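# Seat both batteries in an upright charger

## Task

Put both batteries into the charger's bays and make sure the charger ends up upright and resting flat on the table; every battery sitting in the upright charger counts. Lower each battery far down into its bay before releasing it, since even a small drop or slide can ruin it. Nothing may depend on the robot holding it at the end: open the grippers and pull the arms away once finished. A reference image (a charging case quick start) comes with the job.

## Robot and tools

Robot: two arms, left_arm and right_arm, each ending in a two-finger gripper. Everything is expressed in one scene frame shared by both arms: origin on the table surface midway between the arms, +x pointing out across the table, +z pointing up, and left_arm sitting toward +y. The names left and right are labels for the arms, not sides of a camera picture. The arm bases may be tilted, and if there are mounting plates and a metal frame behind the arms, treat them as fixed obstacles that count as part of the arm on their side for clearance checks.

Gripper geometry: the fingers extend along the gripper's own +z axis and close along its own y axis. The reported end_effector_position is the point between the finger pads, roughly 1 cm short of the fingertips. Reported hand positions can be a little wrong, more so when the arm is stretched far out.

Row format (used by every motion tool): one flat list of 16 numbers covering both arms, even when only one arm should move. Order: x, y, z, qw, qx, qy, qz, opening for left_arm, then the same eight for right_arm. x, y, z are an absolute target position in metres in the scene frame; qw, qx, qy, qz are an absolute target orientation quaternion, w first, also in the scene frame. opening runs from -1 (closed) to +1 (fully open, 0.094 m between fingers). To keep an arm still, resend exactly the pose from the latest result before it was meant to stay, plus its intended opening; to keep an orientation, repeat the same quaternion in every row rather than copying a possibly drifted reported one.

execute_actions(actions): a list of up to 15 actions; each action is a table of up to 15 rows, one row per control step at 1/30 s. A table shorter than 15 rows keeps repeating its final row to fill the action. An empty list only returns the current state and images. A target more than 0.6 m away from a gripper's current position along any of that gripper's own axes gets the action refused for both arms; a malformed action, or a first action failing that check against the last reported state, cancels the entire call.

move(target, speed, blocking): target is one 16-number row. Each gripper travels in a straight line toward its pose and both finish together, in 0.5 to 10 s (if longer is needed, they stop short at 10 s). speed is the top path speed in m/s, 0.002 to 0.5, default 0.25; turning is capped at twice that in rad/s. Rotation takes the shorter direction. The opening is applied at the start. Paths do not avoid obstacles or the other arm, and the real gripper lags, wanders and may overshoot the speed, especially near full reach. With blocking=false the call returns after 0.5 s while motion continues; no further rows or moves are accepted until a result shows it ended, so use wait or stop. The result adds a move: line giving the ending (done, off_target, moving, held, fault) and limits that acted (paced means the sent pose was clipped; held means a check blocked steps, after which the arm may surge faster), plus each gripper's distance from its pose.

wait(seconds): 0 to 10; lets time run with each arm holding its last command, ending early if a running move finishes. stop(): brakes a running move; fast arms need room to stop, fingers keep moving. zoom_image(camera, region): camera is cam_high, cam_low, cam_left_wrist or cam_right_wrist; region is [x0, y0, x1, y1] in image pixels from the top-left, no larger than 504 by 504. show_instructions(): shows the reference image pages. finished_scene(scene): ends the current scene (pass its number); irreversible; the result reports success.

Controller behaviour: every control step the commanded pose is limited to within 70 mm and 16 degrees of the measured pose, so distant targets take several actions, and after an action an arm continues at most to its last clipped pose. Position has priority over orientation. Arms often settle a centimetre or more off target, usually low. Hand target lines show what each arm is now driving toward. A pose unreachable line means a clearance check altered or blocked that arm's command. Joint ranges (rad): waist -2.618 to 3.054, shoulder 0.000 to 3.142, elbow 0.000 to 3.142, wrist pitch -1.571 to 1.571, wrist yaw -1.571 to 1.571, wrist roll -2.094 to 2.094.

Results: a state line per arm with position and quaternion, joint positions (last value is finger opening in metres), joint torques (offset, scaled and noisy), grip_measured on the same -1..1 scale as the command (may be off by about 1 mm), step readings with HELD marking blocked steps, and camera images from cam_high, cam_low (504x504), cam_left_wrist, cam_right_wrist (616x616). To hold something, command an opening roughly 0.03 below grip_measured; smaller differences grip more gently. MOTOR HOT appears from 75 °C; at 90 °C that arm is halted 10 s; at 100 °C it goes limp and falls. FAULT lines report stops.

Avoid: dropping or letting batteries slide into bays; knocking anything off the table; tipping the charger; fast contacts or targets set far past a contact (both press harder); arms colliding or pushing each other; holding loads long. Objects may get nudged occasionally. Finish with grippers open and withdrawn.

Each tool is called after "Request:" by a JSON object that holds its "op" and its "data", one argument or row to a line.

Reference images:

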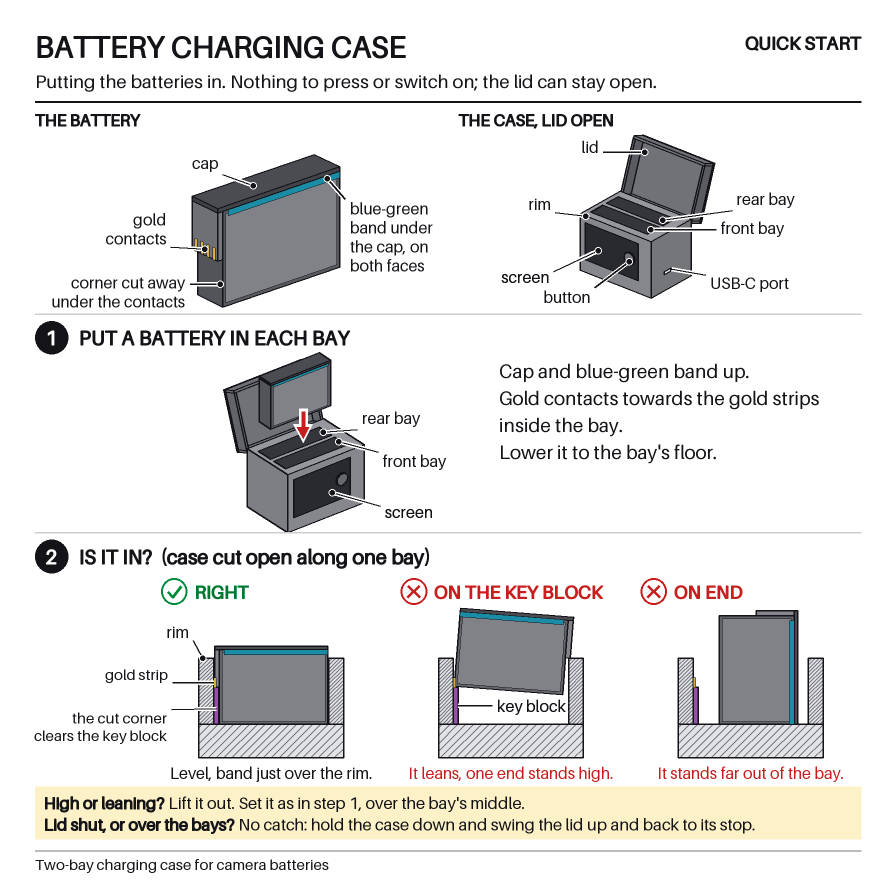

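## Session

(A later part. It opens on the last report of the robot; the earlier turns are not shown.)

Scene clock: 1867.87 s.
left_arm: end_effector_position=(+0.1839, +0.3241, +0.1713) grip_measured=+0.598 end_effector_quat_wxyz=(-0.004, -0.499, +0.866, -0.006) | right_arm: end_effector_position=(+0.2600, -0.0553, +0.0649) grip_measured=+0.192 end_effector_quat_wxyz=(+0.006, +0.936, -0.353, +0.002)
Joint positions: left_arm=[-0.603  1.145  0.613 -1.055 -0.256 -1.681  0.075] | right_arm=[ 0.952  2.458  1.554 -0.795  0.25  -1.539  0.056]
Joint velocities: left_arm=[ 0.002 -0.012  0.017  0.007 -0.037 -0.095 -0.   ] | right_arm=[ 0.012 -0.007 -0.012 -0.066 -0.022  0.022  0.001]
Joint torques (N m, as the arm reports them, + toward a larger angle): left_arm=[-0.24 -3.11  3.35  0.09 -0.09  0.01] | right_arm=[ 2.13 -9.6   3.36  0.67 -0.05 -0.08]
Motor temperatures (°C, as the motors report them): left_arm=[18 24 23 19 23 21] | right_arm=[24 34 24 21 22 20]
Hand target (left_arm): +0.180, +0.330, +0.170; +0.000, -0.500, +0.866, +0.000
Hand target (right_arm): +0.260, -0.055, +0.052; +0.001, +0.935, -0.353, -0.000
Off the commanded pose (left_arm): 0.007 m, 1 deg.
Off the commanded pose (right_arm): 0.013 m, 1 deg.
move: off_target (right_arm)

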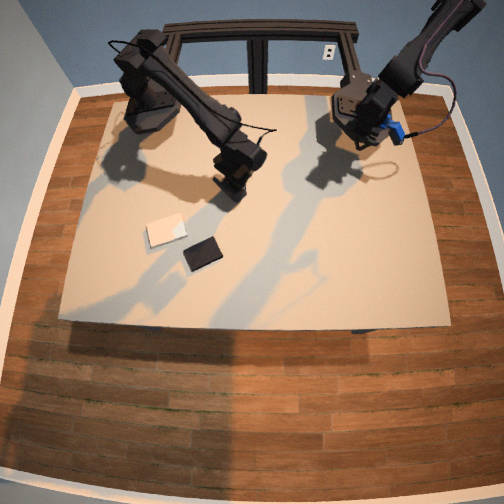

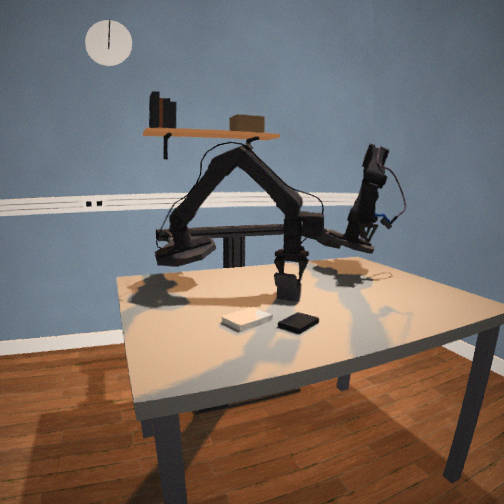

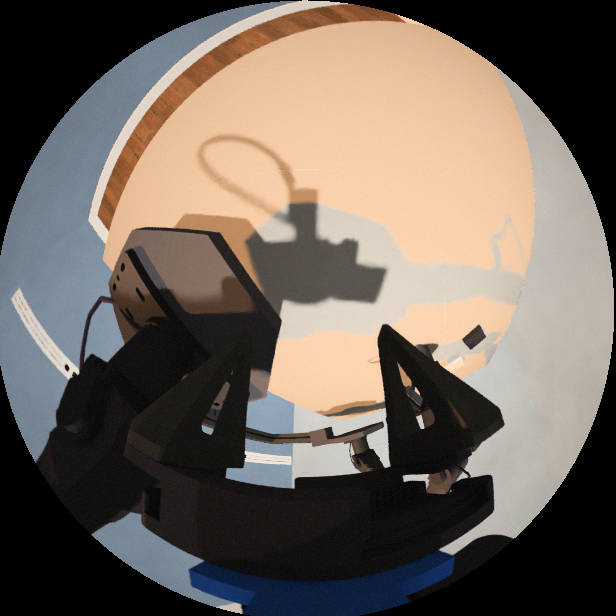

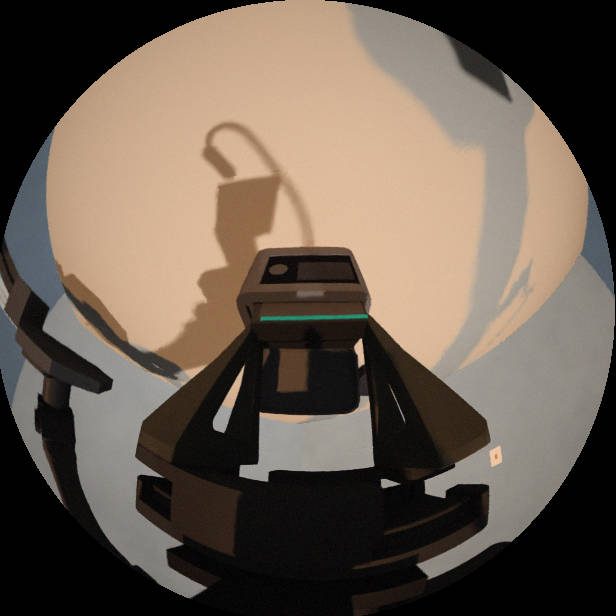

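Request:
{"op": "zoom_image", "data": {
  "camera": "cam_low",
  "region": [250,230,330,310]
}}

Request:
{"op": "zoom_image", "data": {
  "camera": "cam_high",
  "region": [190,140,280,220]
}}

Region (250, 230, 330, 310) of cam_low's 504x504 image, scaled by 6.300, with more detail than that image has.

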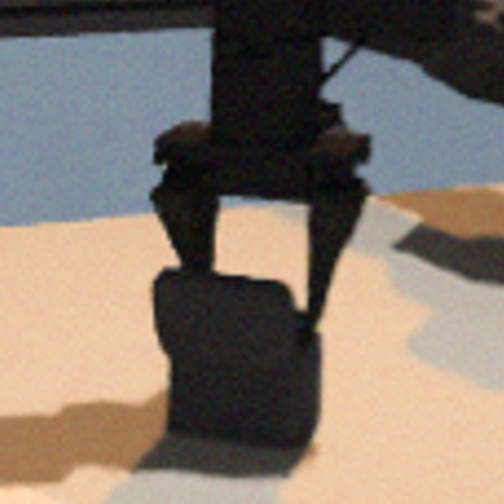

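Region (190, 140, 280, 220) of cam_high's 504x504 image, scaled by 5.600, with more detail than that image has.

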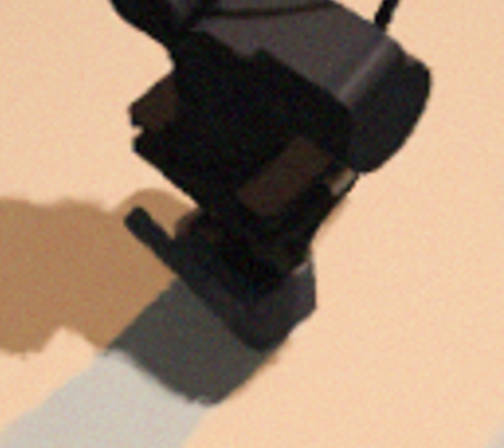

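Request:
{"op": "zoom_image", "data": {
  "camera": "cam_right_wrist",
  "region": [225,270,305,350]
}}

Request:
{"op": "zoom_image", "data": {
  "camera": "cam_right_wrist",
  "region": [320,270,400,350]
}}

Region (225, 270, 305, 350) of cam_right_wrist's 616x616 image, scaled by 6.300, with more detail than that image has.

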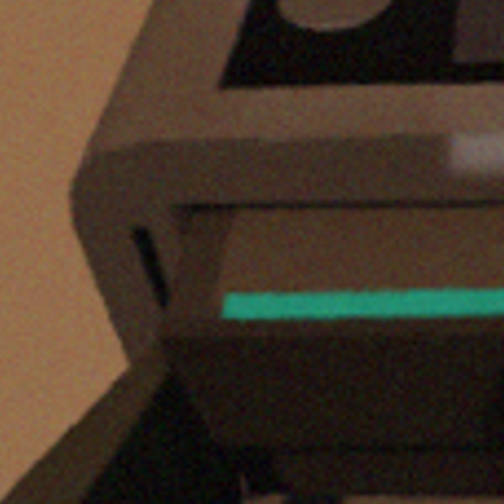

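Region (320, 270, 400, 350) of cam_right_wrist's 616x616 image, scaled by 6.300, with more detail than that image has.

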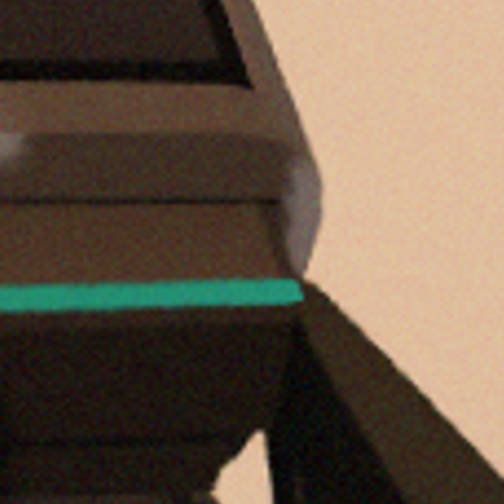

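Request:
{"op": "execute_actions", "data": {
  "actions": []
}}

Scene clock: 1898.47 s.
left_arm: end_effector_position=(+0.1839, +0.3241, +0.1713) grip_measured=+0.598 end_effector_quat_wxyz=(-0.004, -0.499, +0.866, -0.006) | right_arm: end_effector_position=(+0.2600, -0.0553, +0.0649) grip_measured=+0.192 end_effector_quat_wxyz=(+0.006, +0.936, -0.352, +0.002)
Joint positions: left_arm=[-0.603  1.145  0.613 -1.055 -0.256 -1.681  0.075] | right_arm=[ 0.952  2.458  1.554 -0.795  0.25  -1.54   0.056]
Joint velocities: left_arm=[ 0.002  0.007  0.012  0.037 -0.007 -0.022  0.001] | right_arm=[ 0.022 -0.007  0.007  0.037  0.022 -0.022  0.001]
Joint torques (N m, as the arm reports them, + toward a larger angle): left_arm=[-0.23 -3.17  3.46  0.06 -0.11  0.03] | right_arm=[ 2.22 -9.56  3.36  0.66 -0.06 -0.13]
Motor temperatures (°C, as the motors report them): left_arm=[18 24 23 19 23 21] | right_arm=[24 33 24 22 22 20]
Hand target (left_arm): +0.180, +0.330, +0.170; +0.000, -0.500, +0.866, +0.000
Hand target (right_arm): +0.260, -0.055, +0.052; +0.001, +0.935, -0.353, -0.000
Off the commanded pose (left_arm): 0.007 m, 1 deg.
Off the commanded pose (right_arm): 0.013 m, 1 deg.

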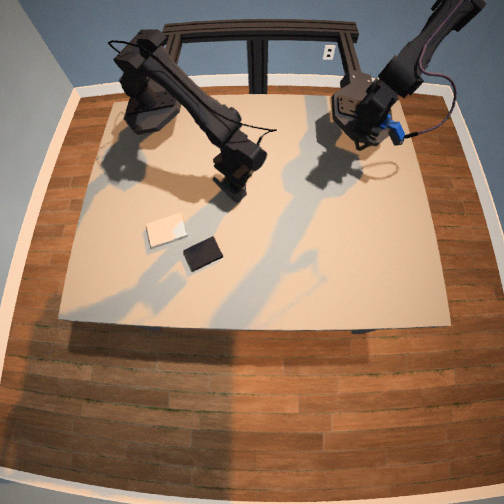

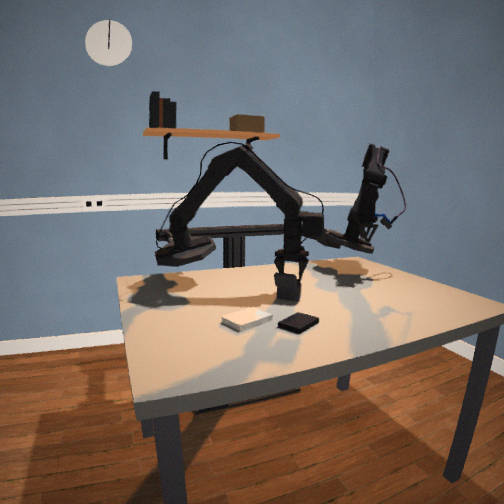

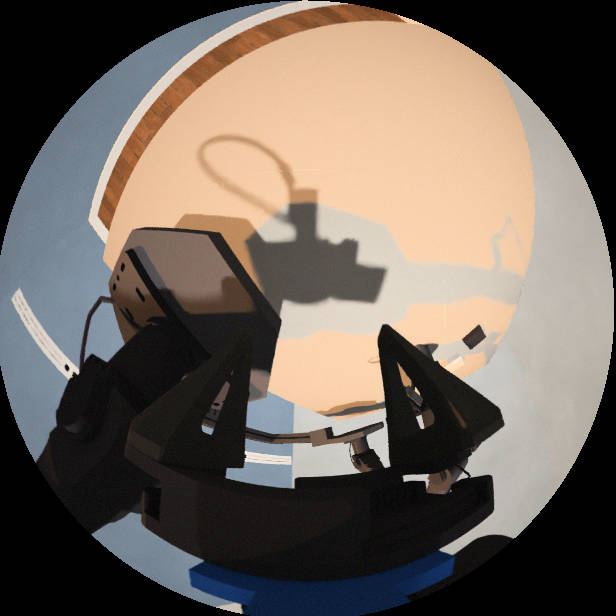

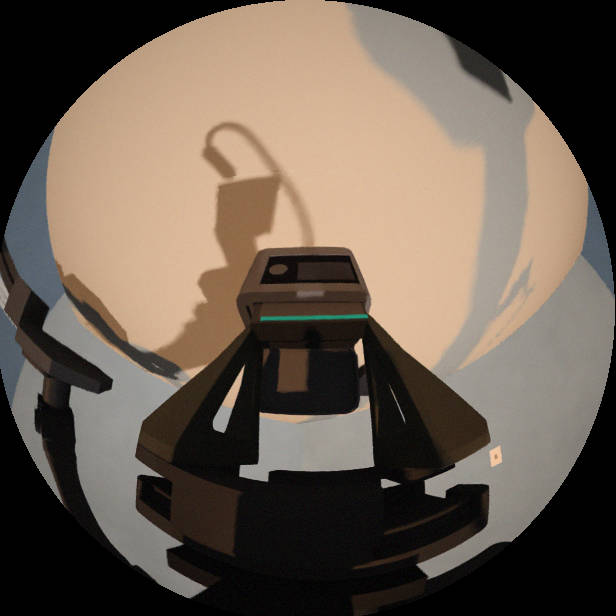

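Request:
{"op": "zoom_image", "data": {
  "camera": "cam_low",
  "region": [250, 240, 330, 310]
}}

Request:
{"op": "zoom_image", "data": {
  "camera": "cam_right_wrist",
  "region": [220, 230, 400, 380]
}}

Region (250, 240, 330, 310) of cam_low's 504x504 image, scaled by 6.300, with more detail than that image has; it fills the top 441 rows of this view, and the rest is white.

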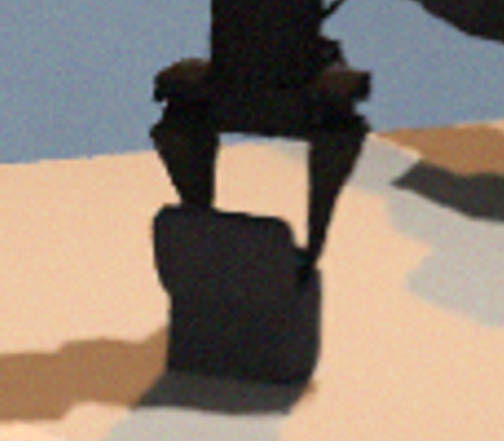

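Region (220, 230, 400, 380) of cam_right_wrist's 616x616 image, scaled by 2.800, with more detail than that image has.

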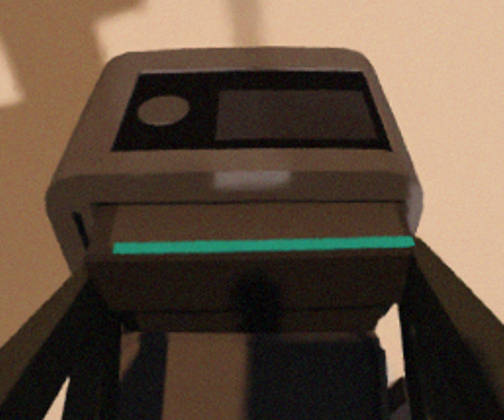

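Request:
{"op": "move", "data": {
  "target": [0.18,0.33,0.17,0,-0.5,0.866,0,0.6, 0.2612,-0.0541,0.066,0.014,-0.9354,0.348,0,0.17],
  "speed": 0.02
}}

Request:
{"op": "move", "data": {
  "target": [0.18,0.33,0.17,0,-0.5,0.866,0,0.6, 0.2612,-0.0541,0.054,0.014,-0.9354,0.348,0,0.175],
  "speed": 0.015
}}

Request:
{"op": "zoom_image", "data": {
  "camera": "cam_right_wrist",
  "region": [220, 230, 400, 380]
}}

Scene clock: 1917.23 s.
left_arm: end_effector_position=(+0.1839, +0.3241, +0.1713) grip_measured=+0.598 end_effector_quat_wxyz=(-0.004, -0.499, +0.866, -0.006) | right_arm: end_effector_position=(+0.2597, -0.0554, +0.0654) grip_measured=+0.192 end_effector_quat_wxyz=(-0.001, +0.937, -0.349, +0.003)
Joint positions: left_arm=[-0.603  1.145  0.613 -1.055 -0.256 -1.681  0.075] | right_arm=[ 0.952  2.445  1.532 -0.772  0.248 -1.55   0.056]
Joint velocities: left_arm=[ 0.012 -0.007 -0.002 -0.051  0.066 -0.022  0.001] | right_arm=[-0.002 -0.002  0.002 -0.007 -0.007 -0.051 -0.001]
Joint torques (N m, as the arm reports them, + toward a larger angle): left_arm=[-0.38 -3.19  3.39  0.07 -0.12  0.04] | right_arm=[  2.52 -12.14   3.5    0.46  -0.15  -0.08]
Motor temperatures (°C, as the motors report them): left_arm=[18 24 23 19 23 21] | right_arm=[24 33 24 22 22 20]
Hand target (left_arm): +0.180, +0.330, +0.170; +0.000, -0.500, +0.866, +0.000
Hand target (right_arm): +0.261, -0.054, +0.066; -0.014, +0.937, -0.349, +0.000
Off the commanded pose (left_arm): 0.007 m, 1 deg.
Off the commanded pose (right_arm): 0.002 m, 2 deg.
move: done

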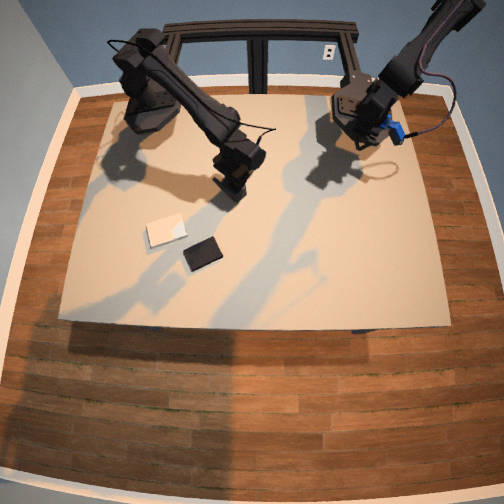

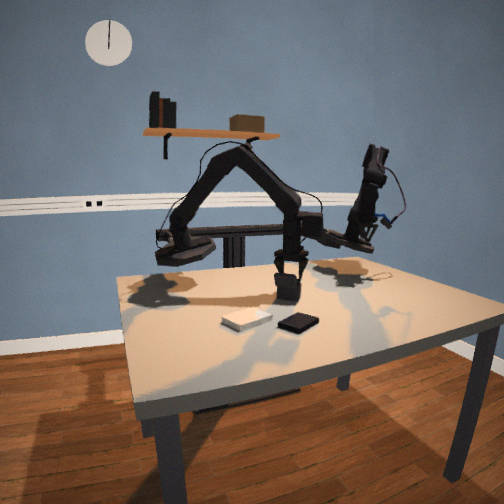

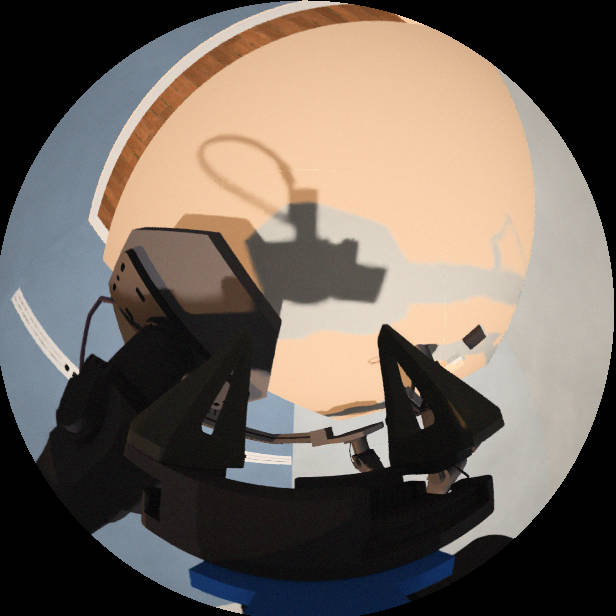

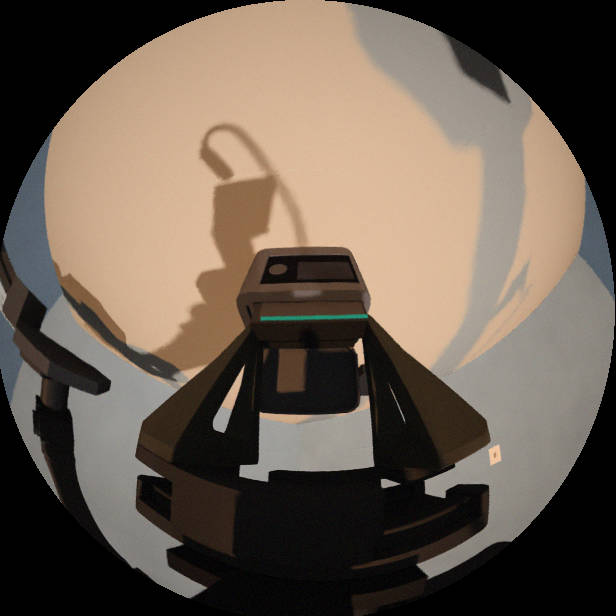

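Scene clock: 1918.37 s.
left_arm: end_effector_position=(+0.1839, +0.3241, +0.1713) grip_measured=+0.598 end_effector_quat_wxyz=(-0.004, -0.499, +0.866, -0.006) | right_arm: end_effector_position=(+0.2595, -0.0554, +0.0648) grip_measured=+0.192 end_effector_quat_wxyz=(-0.001, +0.938, -0.348, +0.003)
Joint positions: left_arm=[-0.603  1.145  0.613 -1.055 -0.256 -1.681  0.075] | right_arm=[ 0.952  2.445  1.529 -0.768  0.248 -1.553  0.056]
Joint velocities: left_arm=[ 0.002  0.002  0.007  0.051  0.037 -0.037  0.001] | right_arm=[ 0.002  0.002 -0.007  0.007 -0.037 -0.066 -0.   ]
Joint torques (N m, as the arm reports them, + toward a larger angle): left_arm=[-0.27 -3.31  3.31  0.07 -0.12  0.04] | right_arm=[  1.96 -10.29   2.68   0.8   -0.13  -0.17]
Motor temperatures (°C, as the motors report them): left_arm=[18 24 23 19 23 21] | right_arm=[24 33 24 22 22 20]
Hand target (left_arm): +0.180, +0.330, +0.170; +0.000, -0.500, +0.866, +0.000
Hand target (right_arm): +0.261, -0.054, +0.054; -0.013, +0.937, -0.349, -0.000
Off the commanded pose (left_arm): 0.007 m, 1 deg.
Off the commanded pose (right_arm): 0.011 m, 2 deg.
move: off_target (right_arm)

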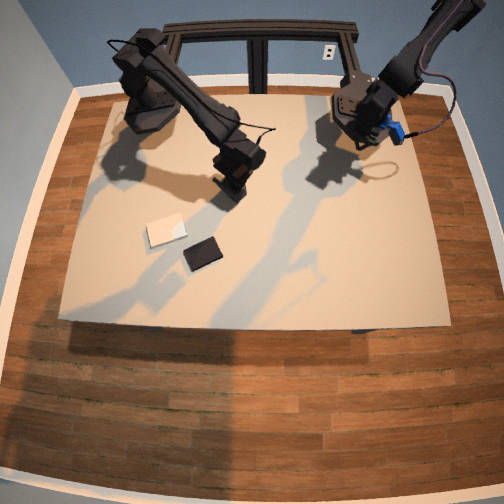

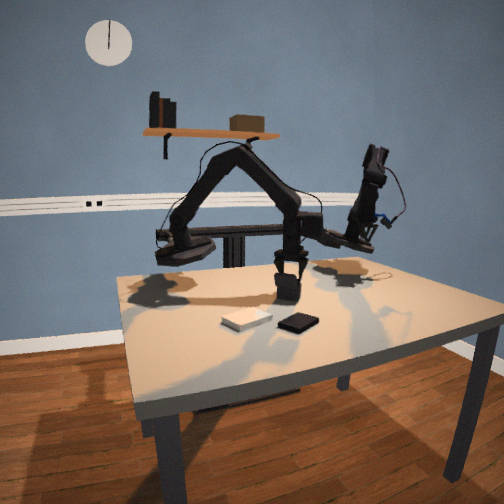

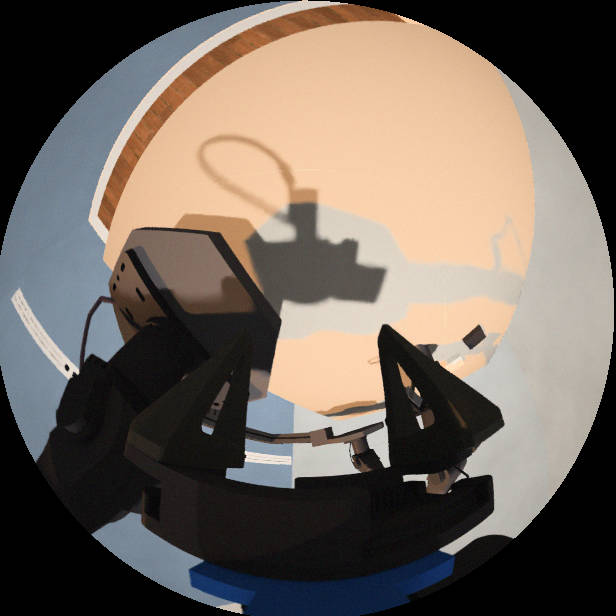

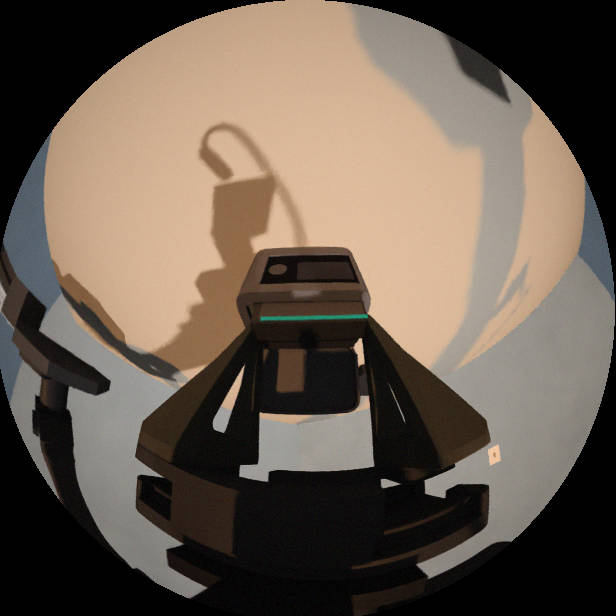

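Region (220, 230, 400, 380) of cam_right_wrist's 616x616 image, scaled by 2.800, with more detail than that image has.

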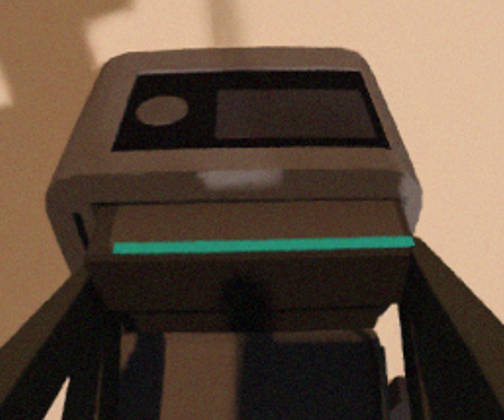

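Request:
{"op": "execute_actions", "data": {
  "actions": [
    [[0.18,0.33,0.17,0,-0.5,0.866,0,0.6, 0.2605,-0.0547,0.062,0.006,-0.9354,0.351,0,0.178]],
    [[0.18,0.33,0.17,0,-0.5,0.866,0,0.6, 0.2605,-0.0547,0.062,0.004,-0.9354,0.352,0,0.182]],
    [[0.18,0.33,0.17,0,-0.5,0.866,0,0.6, 0.2605,-0.0547,0.062,0.004,-0.9354,0.352,0,0.185]],
    [[0.18,0.33,0.17,0,-0.5,0.866,0,0.6, 0.2605,-0.0547,0.062,0.004,-0.9354,0.352,0,0.187]]
  ]
}}

Request:
{"op": "zoom_image", "data": {
  "camera": "cam_right_wrist",
  "region": [220, 230, 400, 380]
}}

Scene clock: 1943.80 s.
left_arm: end_effector_position=(+0.1839, +0.3241, +0.1713) grip_measured=+0.598 end_effector_quat_wxyz=(-0.004, -0.499, +0.866, -0.006) | right_arm: end_effector_position=(+0.2594, -0.0555, +0.0648) grip_measured=+0.199 end_effector_quat_wxyz=(-0.001, +0.938, -0.348, +0.003)
Joint positions: left_arm=[-0.603  1.145  0.613 -1.055 -0.256 -1.681  0.075] | right_arm=[ 0.952  2.445  1.529 -0.769  0.248 -1.553  0.056]
Joint velocities: left_arm=[ 0.007 -0.007 -0.002 -0.037  0.095  0.037  0.   ] | right_arm=[ 0.017 -0.002  0.007 -0.051  0.007 -0.007  0.001]
Joint torques (N m, as the arm reports them, + toward a larger angle): left_arm=[-0.17 -3.28  3.43  0.09 -0.1   0.03] | right_arm=[  2.54 -10.55   5.71   0.28  -0.04   0.01]
Motor temperatures (°C, as the motors report them): left_arm=[18 24 23 19 23 21] | right_arm=[24 33 24 22 22 20]
Hand target (left_arm): +0.180, +0.330, +0.170; +0.000, -0.500, +0.866, +0.000
Hand target (right_arm): +0.260, -0.055, +0.062; -0.004, +0.936, -0.352, -0.000
Off the commanded pose (left_arm): 0.007 m, 1 deg.
Off the commanded pose (right_arm): 0.003 m, 1 deg.
Step readings (end_effector_position; steps 1 to 15: 1st action; 16 to 30: 2nd action; 31 to 45: 3rd action; 46 to 60: 4th action):
0: left_arm (+0.1839, +0.3241, +0.1713) | right_arm (+0.2595, -0.0554, +0.0648)
1: left_arm (+0.1839, +0.3241, +0.1713) | right_arm (+0.2594, -0.0555, +0.0648)
2: left_arm (+0.1839, +0.3241, +0.1713) | right_arm (+0.2594, -0.0555, +0.0648)
4: left_arm (+0.1839, +0.3241, +0.1713) | right_arm (+0.2594, -0.0555, +0.0648)
8: left_arm (+0.1839, +0.3241, +0.1713) | right_arm (+0.2594, -0.0555, +0.0648)
15: left_arm (+0.1839, +0.3241, +0.1713) | right_arm (+0.2594, -0.0555, +0.0648)
16: left_arm (+0.1839, +0.3241, +0.1713) | right_arm (+0.2594, -0.0555, +0.0648)
17: left_arm (+0.1839, +0.3241, +0.1713) | right_arm (+0.2594, -0.0555, +0.0648)
19: left_arm (+0.1839, +0.3241, +0.1713) | right_arm (+0.2594, -0.0555, +0.0648)
23: left_arm (+0.1839, +0.3241, +0.1713) | right_arm (+0.2594, -0.0555, +0.0648)
30: left_arm (+0.1839, +0.3241, +0.1713) | right_arm (+0.2594, -0.0555, +0.0648)
31: left_arm (+0.1839, +0.3241, +0.1713) | right_arm (+0.2594, -0.0555, +0.0648)
32: left_arm (+0.1839, +0.3241, +0.1713) | right_arm (+0.2594, -0.0555, +0.0648)
34: left_arm (+0.1839, +0.3241, +0.1713) | right_arm (+0.2594, -0.0555, +0.0648)
38: left_arm (+0.1839, +0.3241, +0.1713) | right_arm (+0.2594, -0.0555, +0.0648)
45: left_arm (+0.1839, +0.3241, +0.1713) | right_arm (+0.2594, -0.0555, +0.0648)
46: left_arm (+0.1839, +0.3241, +0.1713) | right_arm (+0.2594, -0.0555, +0.0648)
47: left_arm (+0.1839, +0.3241, +0.1713) | right_arm (+0.2594, -0.0555, +0.0648)
49: left_arm (+0.1839, +0.3241, +0.1713) | right_arm (+0.2594, -0.0555, +0.0648)
53: left_arm (+0.1839, +0.3241, +0.1713) | right_arm (+0.2594, -0.0555, +0.0648)
60: end_effector_position above

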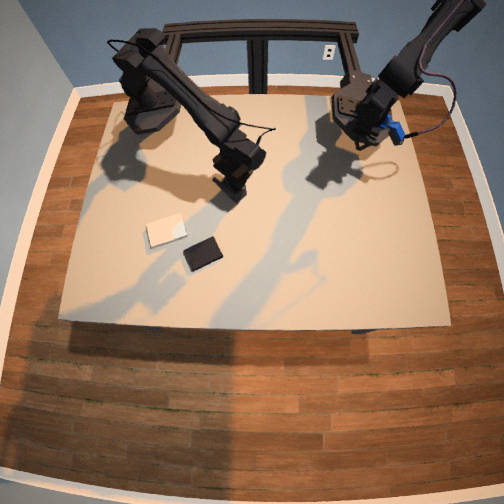

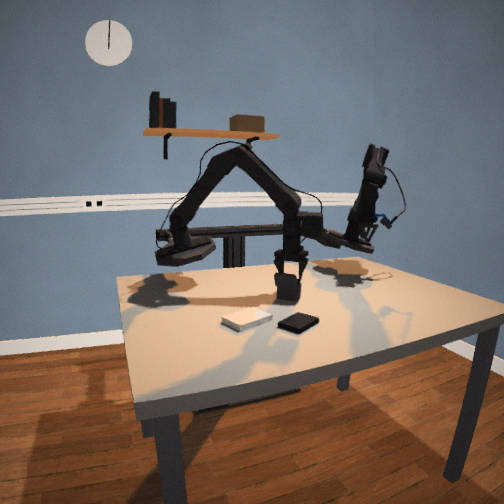

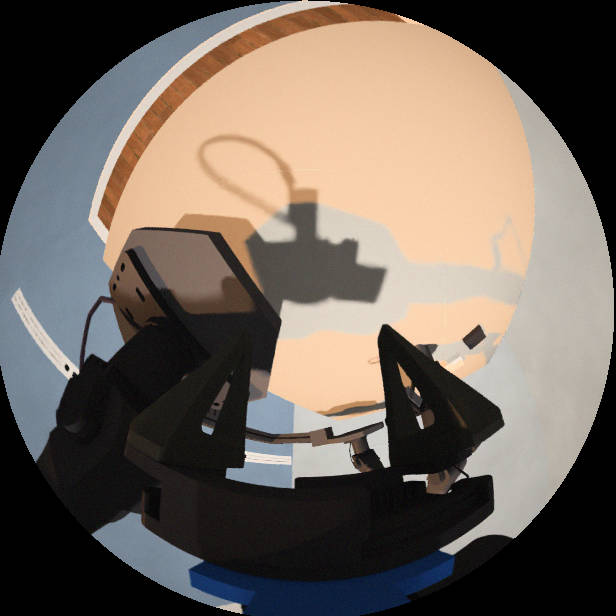

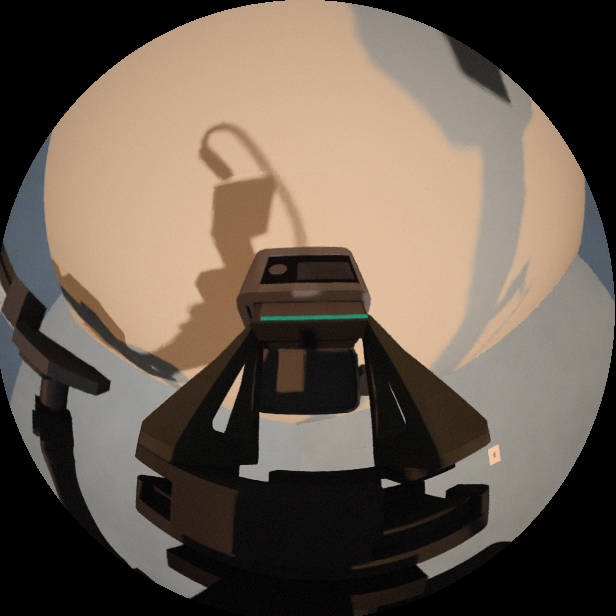

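Region (220, 230, 400, 380) of cam_right_wrist's 616x616 image, scaled by 2.800, with more detail than that image has.

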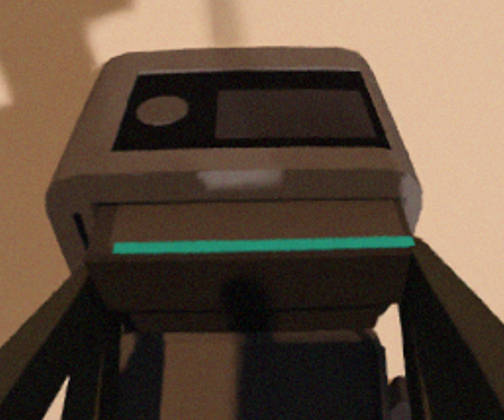

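Request:
{"op": "execute_actions", "data": {
  "actions": [
    [[0.18,0.33,0.17,0,-0.5,0.866,0,0.6, 0.2605,-0.0547,0.064,0.004,-0.9354,0.352,0,0.195]],
    [[0.18,0.33,0.17,0,-0.5,0.866,0,0.6, 0.2605,-0.0547,0.064,0.004,-0.9354,0.352,0,0.205]],
    [[0.18,0.33,0.17,0,-0.5,0.866,0,0.6, 0.2605,-0.0547,0.065,0.004,-0.9354,0.352,0,0.23]],
    [[0.18,0.33,0.17,0,-0.5,0.866,0,0.6, 0.2605,-0.0547,0.065,0.004,-0.9354,0.352,0,0.3]]
  ]
}}

Request:
{"op": "zoom_image", "data": {
  "camera": "cam_right_wrist",
  "region": [220, 230, 400, 380]
}}

Scene clock: 1951.27 s.
left_arm: end_effector_position=(+0.1839, +0.3241, +0.1713) grip_measured=+0.598 end_effector_quat_wxyz=(-0.004, -0.499, +0.866, -0.006) | right_arm: end_effector_position=(+0.2594, -0.0562, +0.0631) grip_measured=+0.298 end_effector_quat_wxyz=(+0.001, +0.937, -0.349, +0.003)
Joint positions: left_arm=[-0.603  1.145  0.613 -1.055 -0.256 -1.681  0.075] | right_arm=[ 0.95   2.449  1.529 -0.768  0.248 -1.552  0.061]
Joint velocities: left_arm=[-0.017  0.012 -0.002 -0.081 -0.11  -0.007 -0.   ] | right_arm=[ 0.002 -0.007 -0.012 -0.007 -0.037 -0.022 -0.001]
Joint torques (N m, as the arm reports them, + toward a larger angle): left_arm=[-0.26 -3.11  3.37  0.07 -0.11  0.01] | right_arm=[  2.91 -11.29   5.82   0.19  -0.07   0.05]
Motor temperatures (°C, as the motors report them): left_arm=[18 24 23 19 23 21] | right_arm=[24 33 24 22 22 20]
Hand target (left_arm): +0.180, +0.330, +0.170; +0.000, -0.500, +0.866, +0.000
Hand target (right_arm): +0.261, -0.055, +0.065; -0.004, +0.936, -0.352, +0.000
Off the commanded pose (left_arm): 0.007 m, 1 deg.
Off the commanded pose (right_arm): 0.003 m, 1 deg.
Step readings (end_effector_position; steps 1 to 15: 1st action; 16 to 30: 2nd action; 31 to 45: 3rd action; 46 to 60: 4th action):
0: left_arm (+0.1839, +0.3241, +0.1713) | right_arm (+0.2594, -0.0555, +0.0648)
1: left_arm (+0.1839, +0.3241, +0.1713) | right_arm (+0.2593, -0.0556, +0.0648)
2: left_arm (+0.1839, +0.3241, +0.1713) | right_arm (+0.2593, -0.0556, +0.0648)
4: left_arm (+0.1839, +0.3241, +0.1713) | right_arm (+0.2593, -0.0556, +0.0648)
8: left_arm (+0.1839, +0.3241, +0.1713) | right_arm (+0.2593, -0.0556, +0.0648)
15: left_arm (+0.1839, +0.3241, +0.1713) | right_arm (+0.2593, -0.0556, +0.0648)
16: left_arm (+0.1839, +0.3241, +0.1713) | right_arm (+0.2593, -0.0556, +0.0648)
17: left_arm (+0.1839, +0.3241, +0.1713) | right_arm (+0.2593, -0.0556, +0.0648)
19: left_arm (+0.1839, +0.3241, +0.1713) | right_arm (+0.2593, -0.0556, +0.0648)
23: left_arm (+0.1839, +0.3241, +0.1713) | right_arm (+0.2593, -0.0556, +0.0648)
30: left_arm (+0.1839, +0.3241, +0.1713) | right_arm (+0.2593, -0.0556, +0.0648)
31: left_arm (+0.1839, +0.3241, +0.1713) | right_arm (+0.2593, -0.0557, +0.0648)
32: left_arm (+0.1839, +0.3241, +0.1713) | right_arm (+0.2593, -0.0557, +0.0648)
34: left_arm (+0.1839, +0.3241, +0.1713) | right_arm (+0.2593, -0.0557, +0.0648)
38: left_arm (+0.1839, +0.3241, +0.1713) | right_arm (+0.2593, -0.0557, +0.0648)
45: left_arm (+0.1839, +0.3241, +0.1713) | right_arm (+0.2593, -0.0557, +0.0648)
46: left_arm (+0.1839, +0.3241, +0.1713) | right_arm (+0.2594, -0.0555, +0.0648)
47: left_arm (+0.1839, +0.3241, +0.1713) | right_arm (+0.2597, -0.0554, +0.0646)
49: left_arm (+0.1839, +0.3241, +0.1713) | right_arm (+0.2593, -0.0560, +0.0632)
53: left_arm (+0.1839, +0.3241, +0.1713) | right_arm (+0.2594, -0.0562, +0.0631)
60: end_effector_position above

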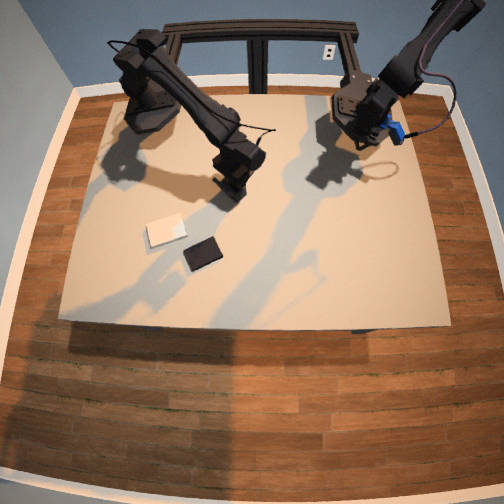

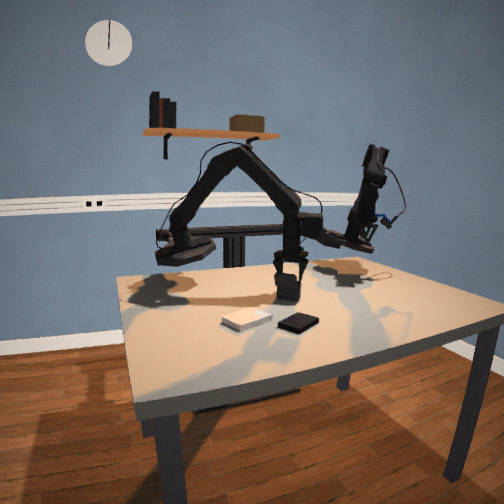

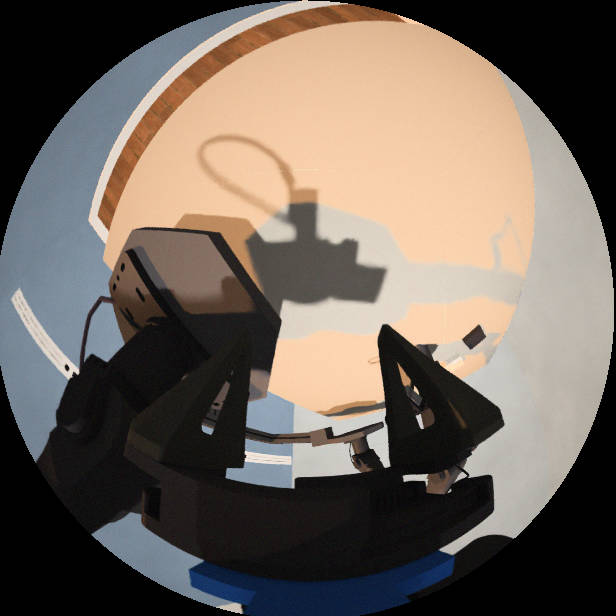

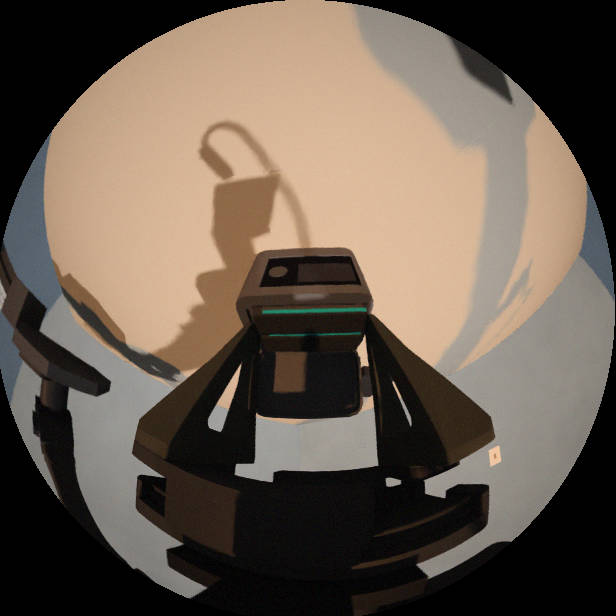

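Region (220, 230, 400, 380) of cam_right_wrist's 616x616 image, scaled by 2.800, with more detail than that image has.

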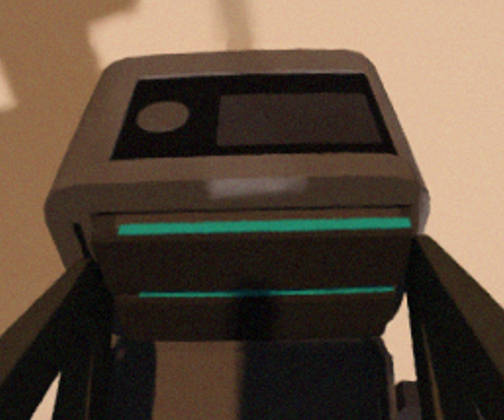

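Request:
{"op": "move", "data": {
  "target": [0.18,0.33,0.17,0,-0.5,0.866,0,0.6, 0.2605,-0.0547,0.15,0,-0.9354,0.352,0,0.6],
  "speed": 0.15
}}

Request:
{"op": "zoom_image", "data": {
  "camera": "cam_right_wrist",
  "region": [220, 200, 400, 350]
}}

Request:
{"op": "zoom_image", "data": {
  "camera": "cam_low",
  "region": [250, 240, 330, 310]
}}

Scene clock: 1954.97 s.
left_arm: end_effector_position=(+0.1839, +0.3241, +0.1713) grip_measured=+0.598 end_effector_quat_wxyz=(-0.004, -0.499, +0.866, -0.006) | right_arm: end_effector_position=(+0.2602, -0.0628, +0.1331) grip_measured=+0.598 end_effector_quat_wxyz=(+0.017, +0.936, -0.352, -0.000)
Joint positions: left_arm=[-0.603  1.145  0.613 -1.055 -0.256 -1.681  0.075] | right_arm=[ 0.981  2.348  1.655 -1.037  0.249 -1.506  0.075]
Joint velocities: left_arm=[-0.017  0.002 -0.007 -0.022  0.11   0.066 -0.   ] | right_arm=[-0.022 -0.002 -0.017 -0.022  0.095  0.022  0.001]
Joint torques (N m, as the arm reports them, + toward a larger angle): left_arm=[-0.3  -3.23  3.4   0.07 -0.1   0.02] | right_arm=[  4.39 -12.46   8.86  -0.07  -0.11   0.06]
Motor temperatures (°C, as the motors report them): left_arm=[18 24 23 19 23 21] | right_arm=[24 33 24 22 22 20]
Hand target (left_arm): +0.180, +0.330, +0.170; +0.000, -0.500, +0.866, +0.000
Hand target (right_arm): +0.261, -0.054, +0.150; +0.000, +0.936, -0.352, +0.000
Off the commanded pose (left_arm): 0.007 m, 1 deg.
Off the commanded pose (right_arm): 0.019 m, 2 deg.
move: off_target (right_arm)

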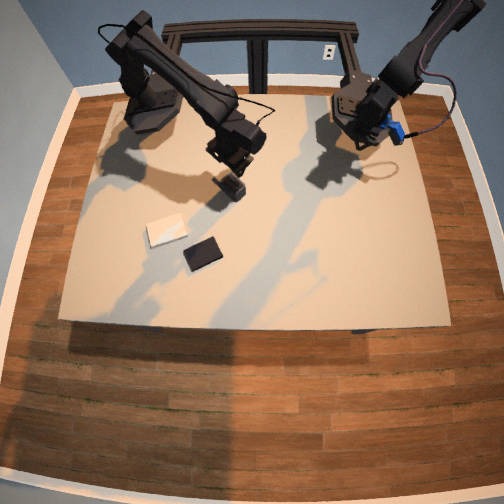

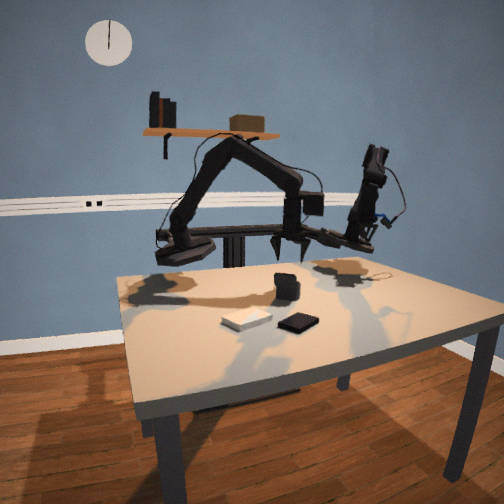

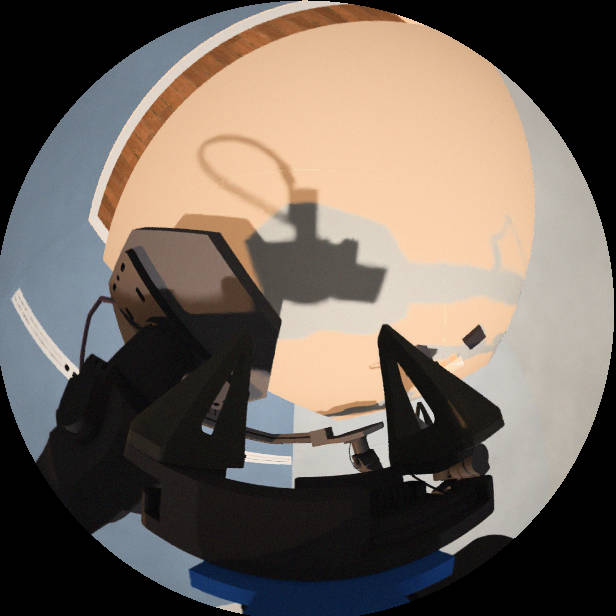

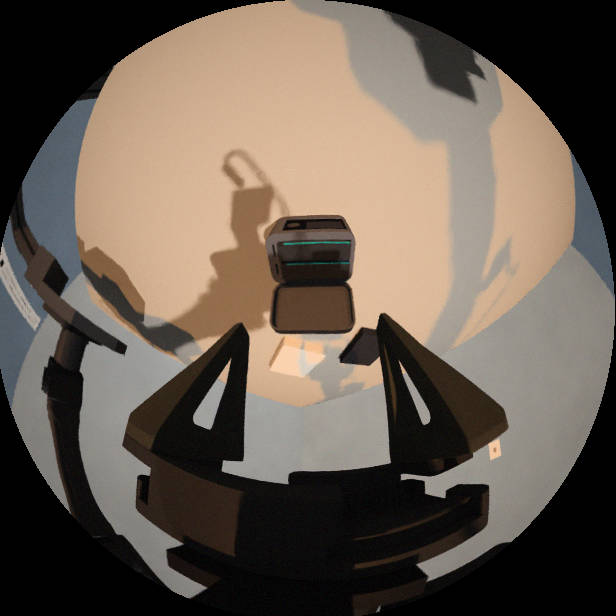

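Region (220, 200, 400, 350) of cam_right_wrist's 616x616 image, scaled by 2.800, with more detail than that image has.

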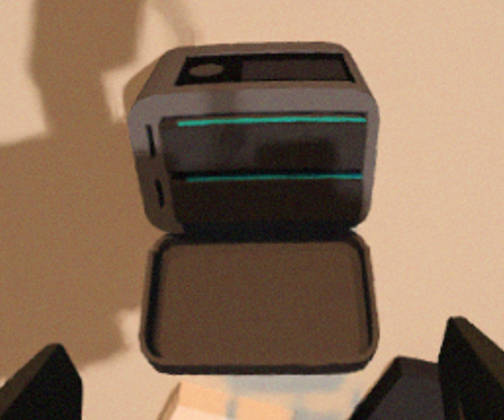

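Region (250, 240, 330, 310) of cam_low's 504x504 image, scaled by 6.300, with more detail than that image has; it fills the top 441 rows of this view, and the rest is white.

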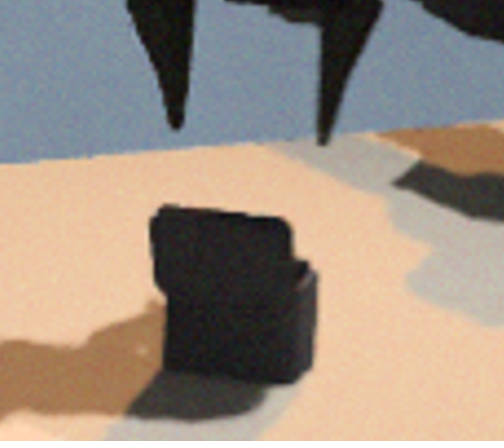

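Request:
{"op": "finished_scene", "data": {
  "scene": 1
}}

The scene is finished: the task was done.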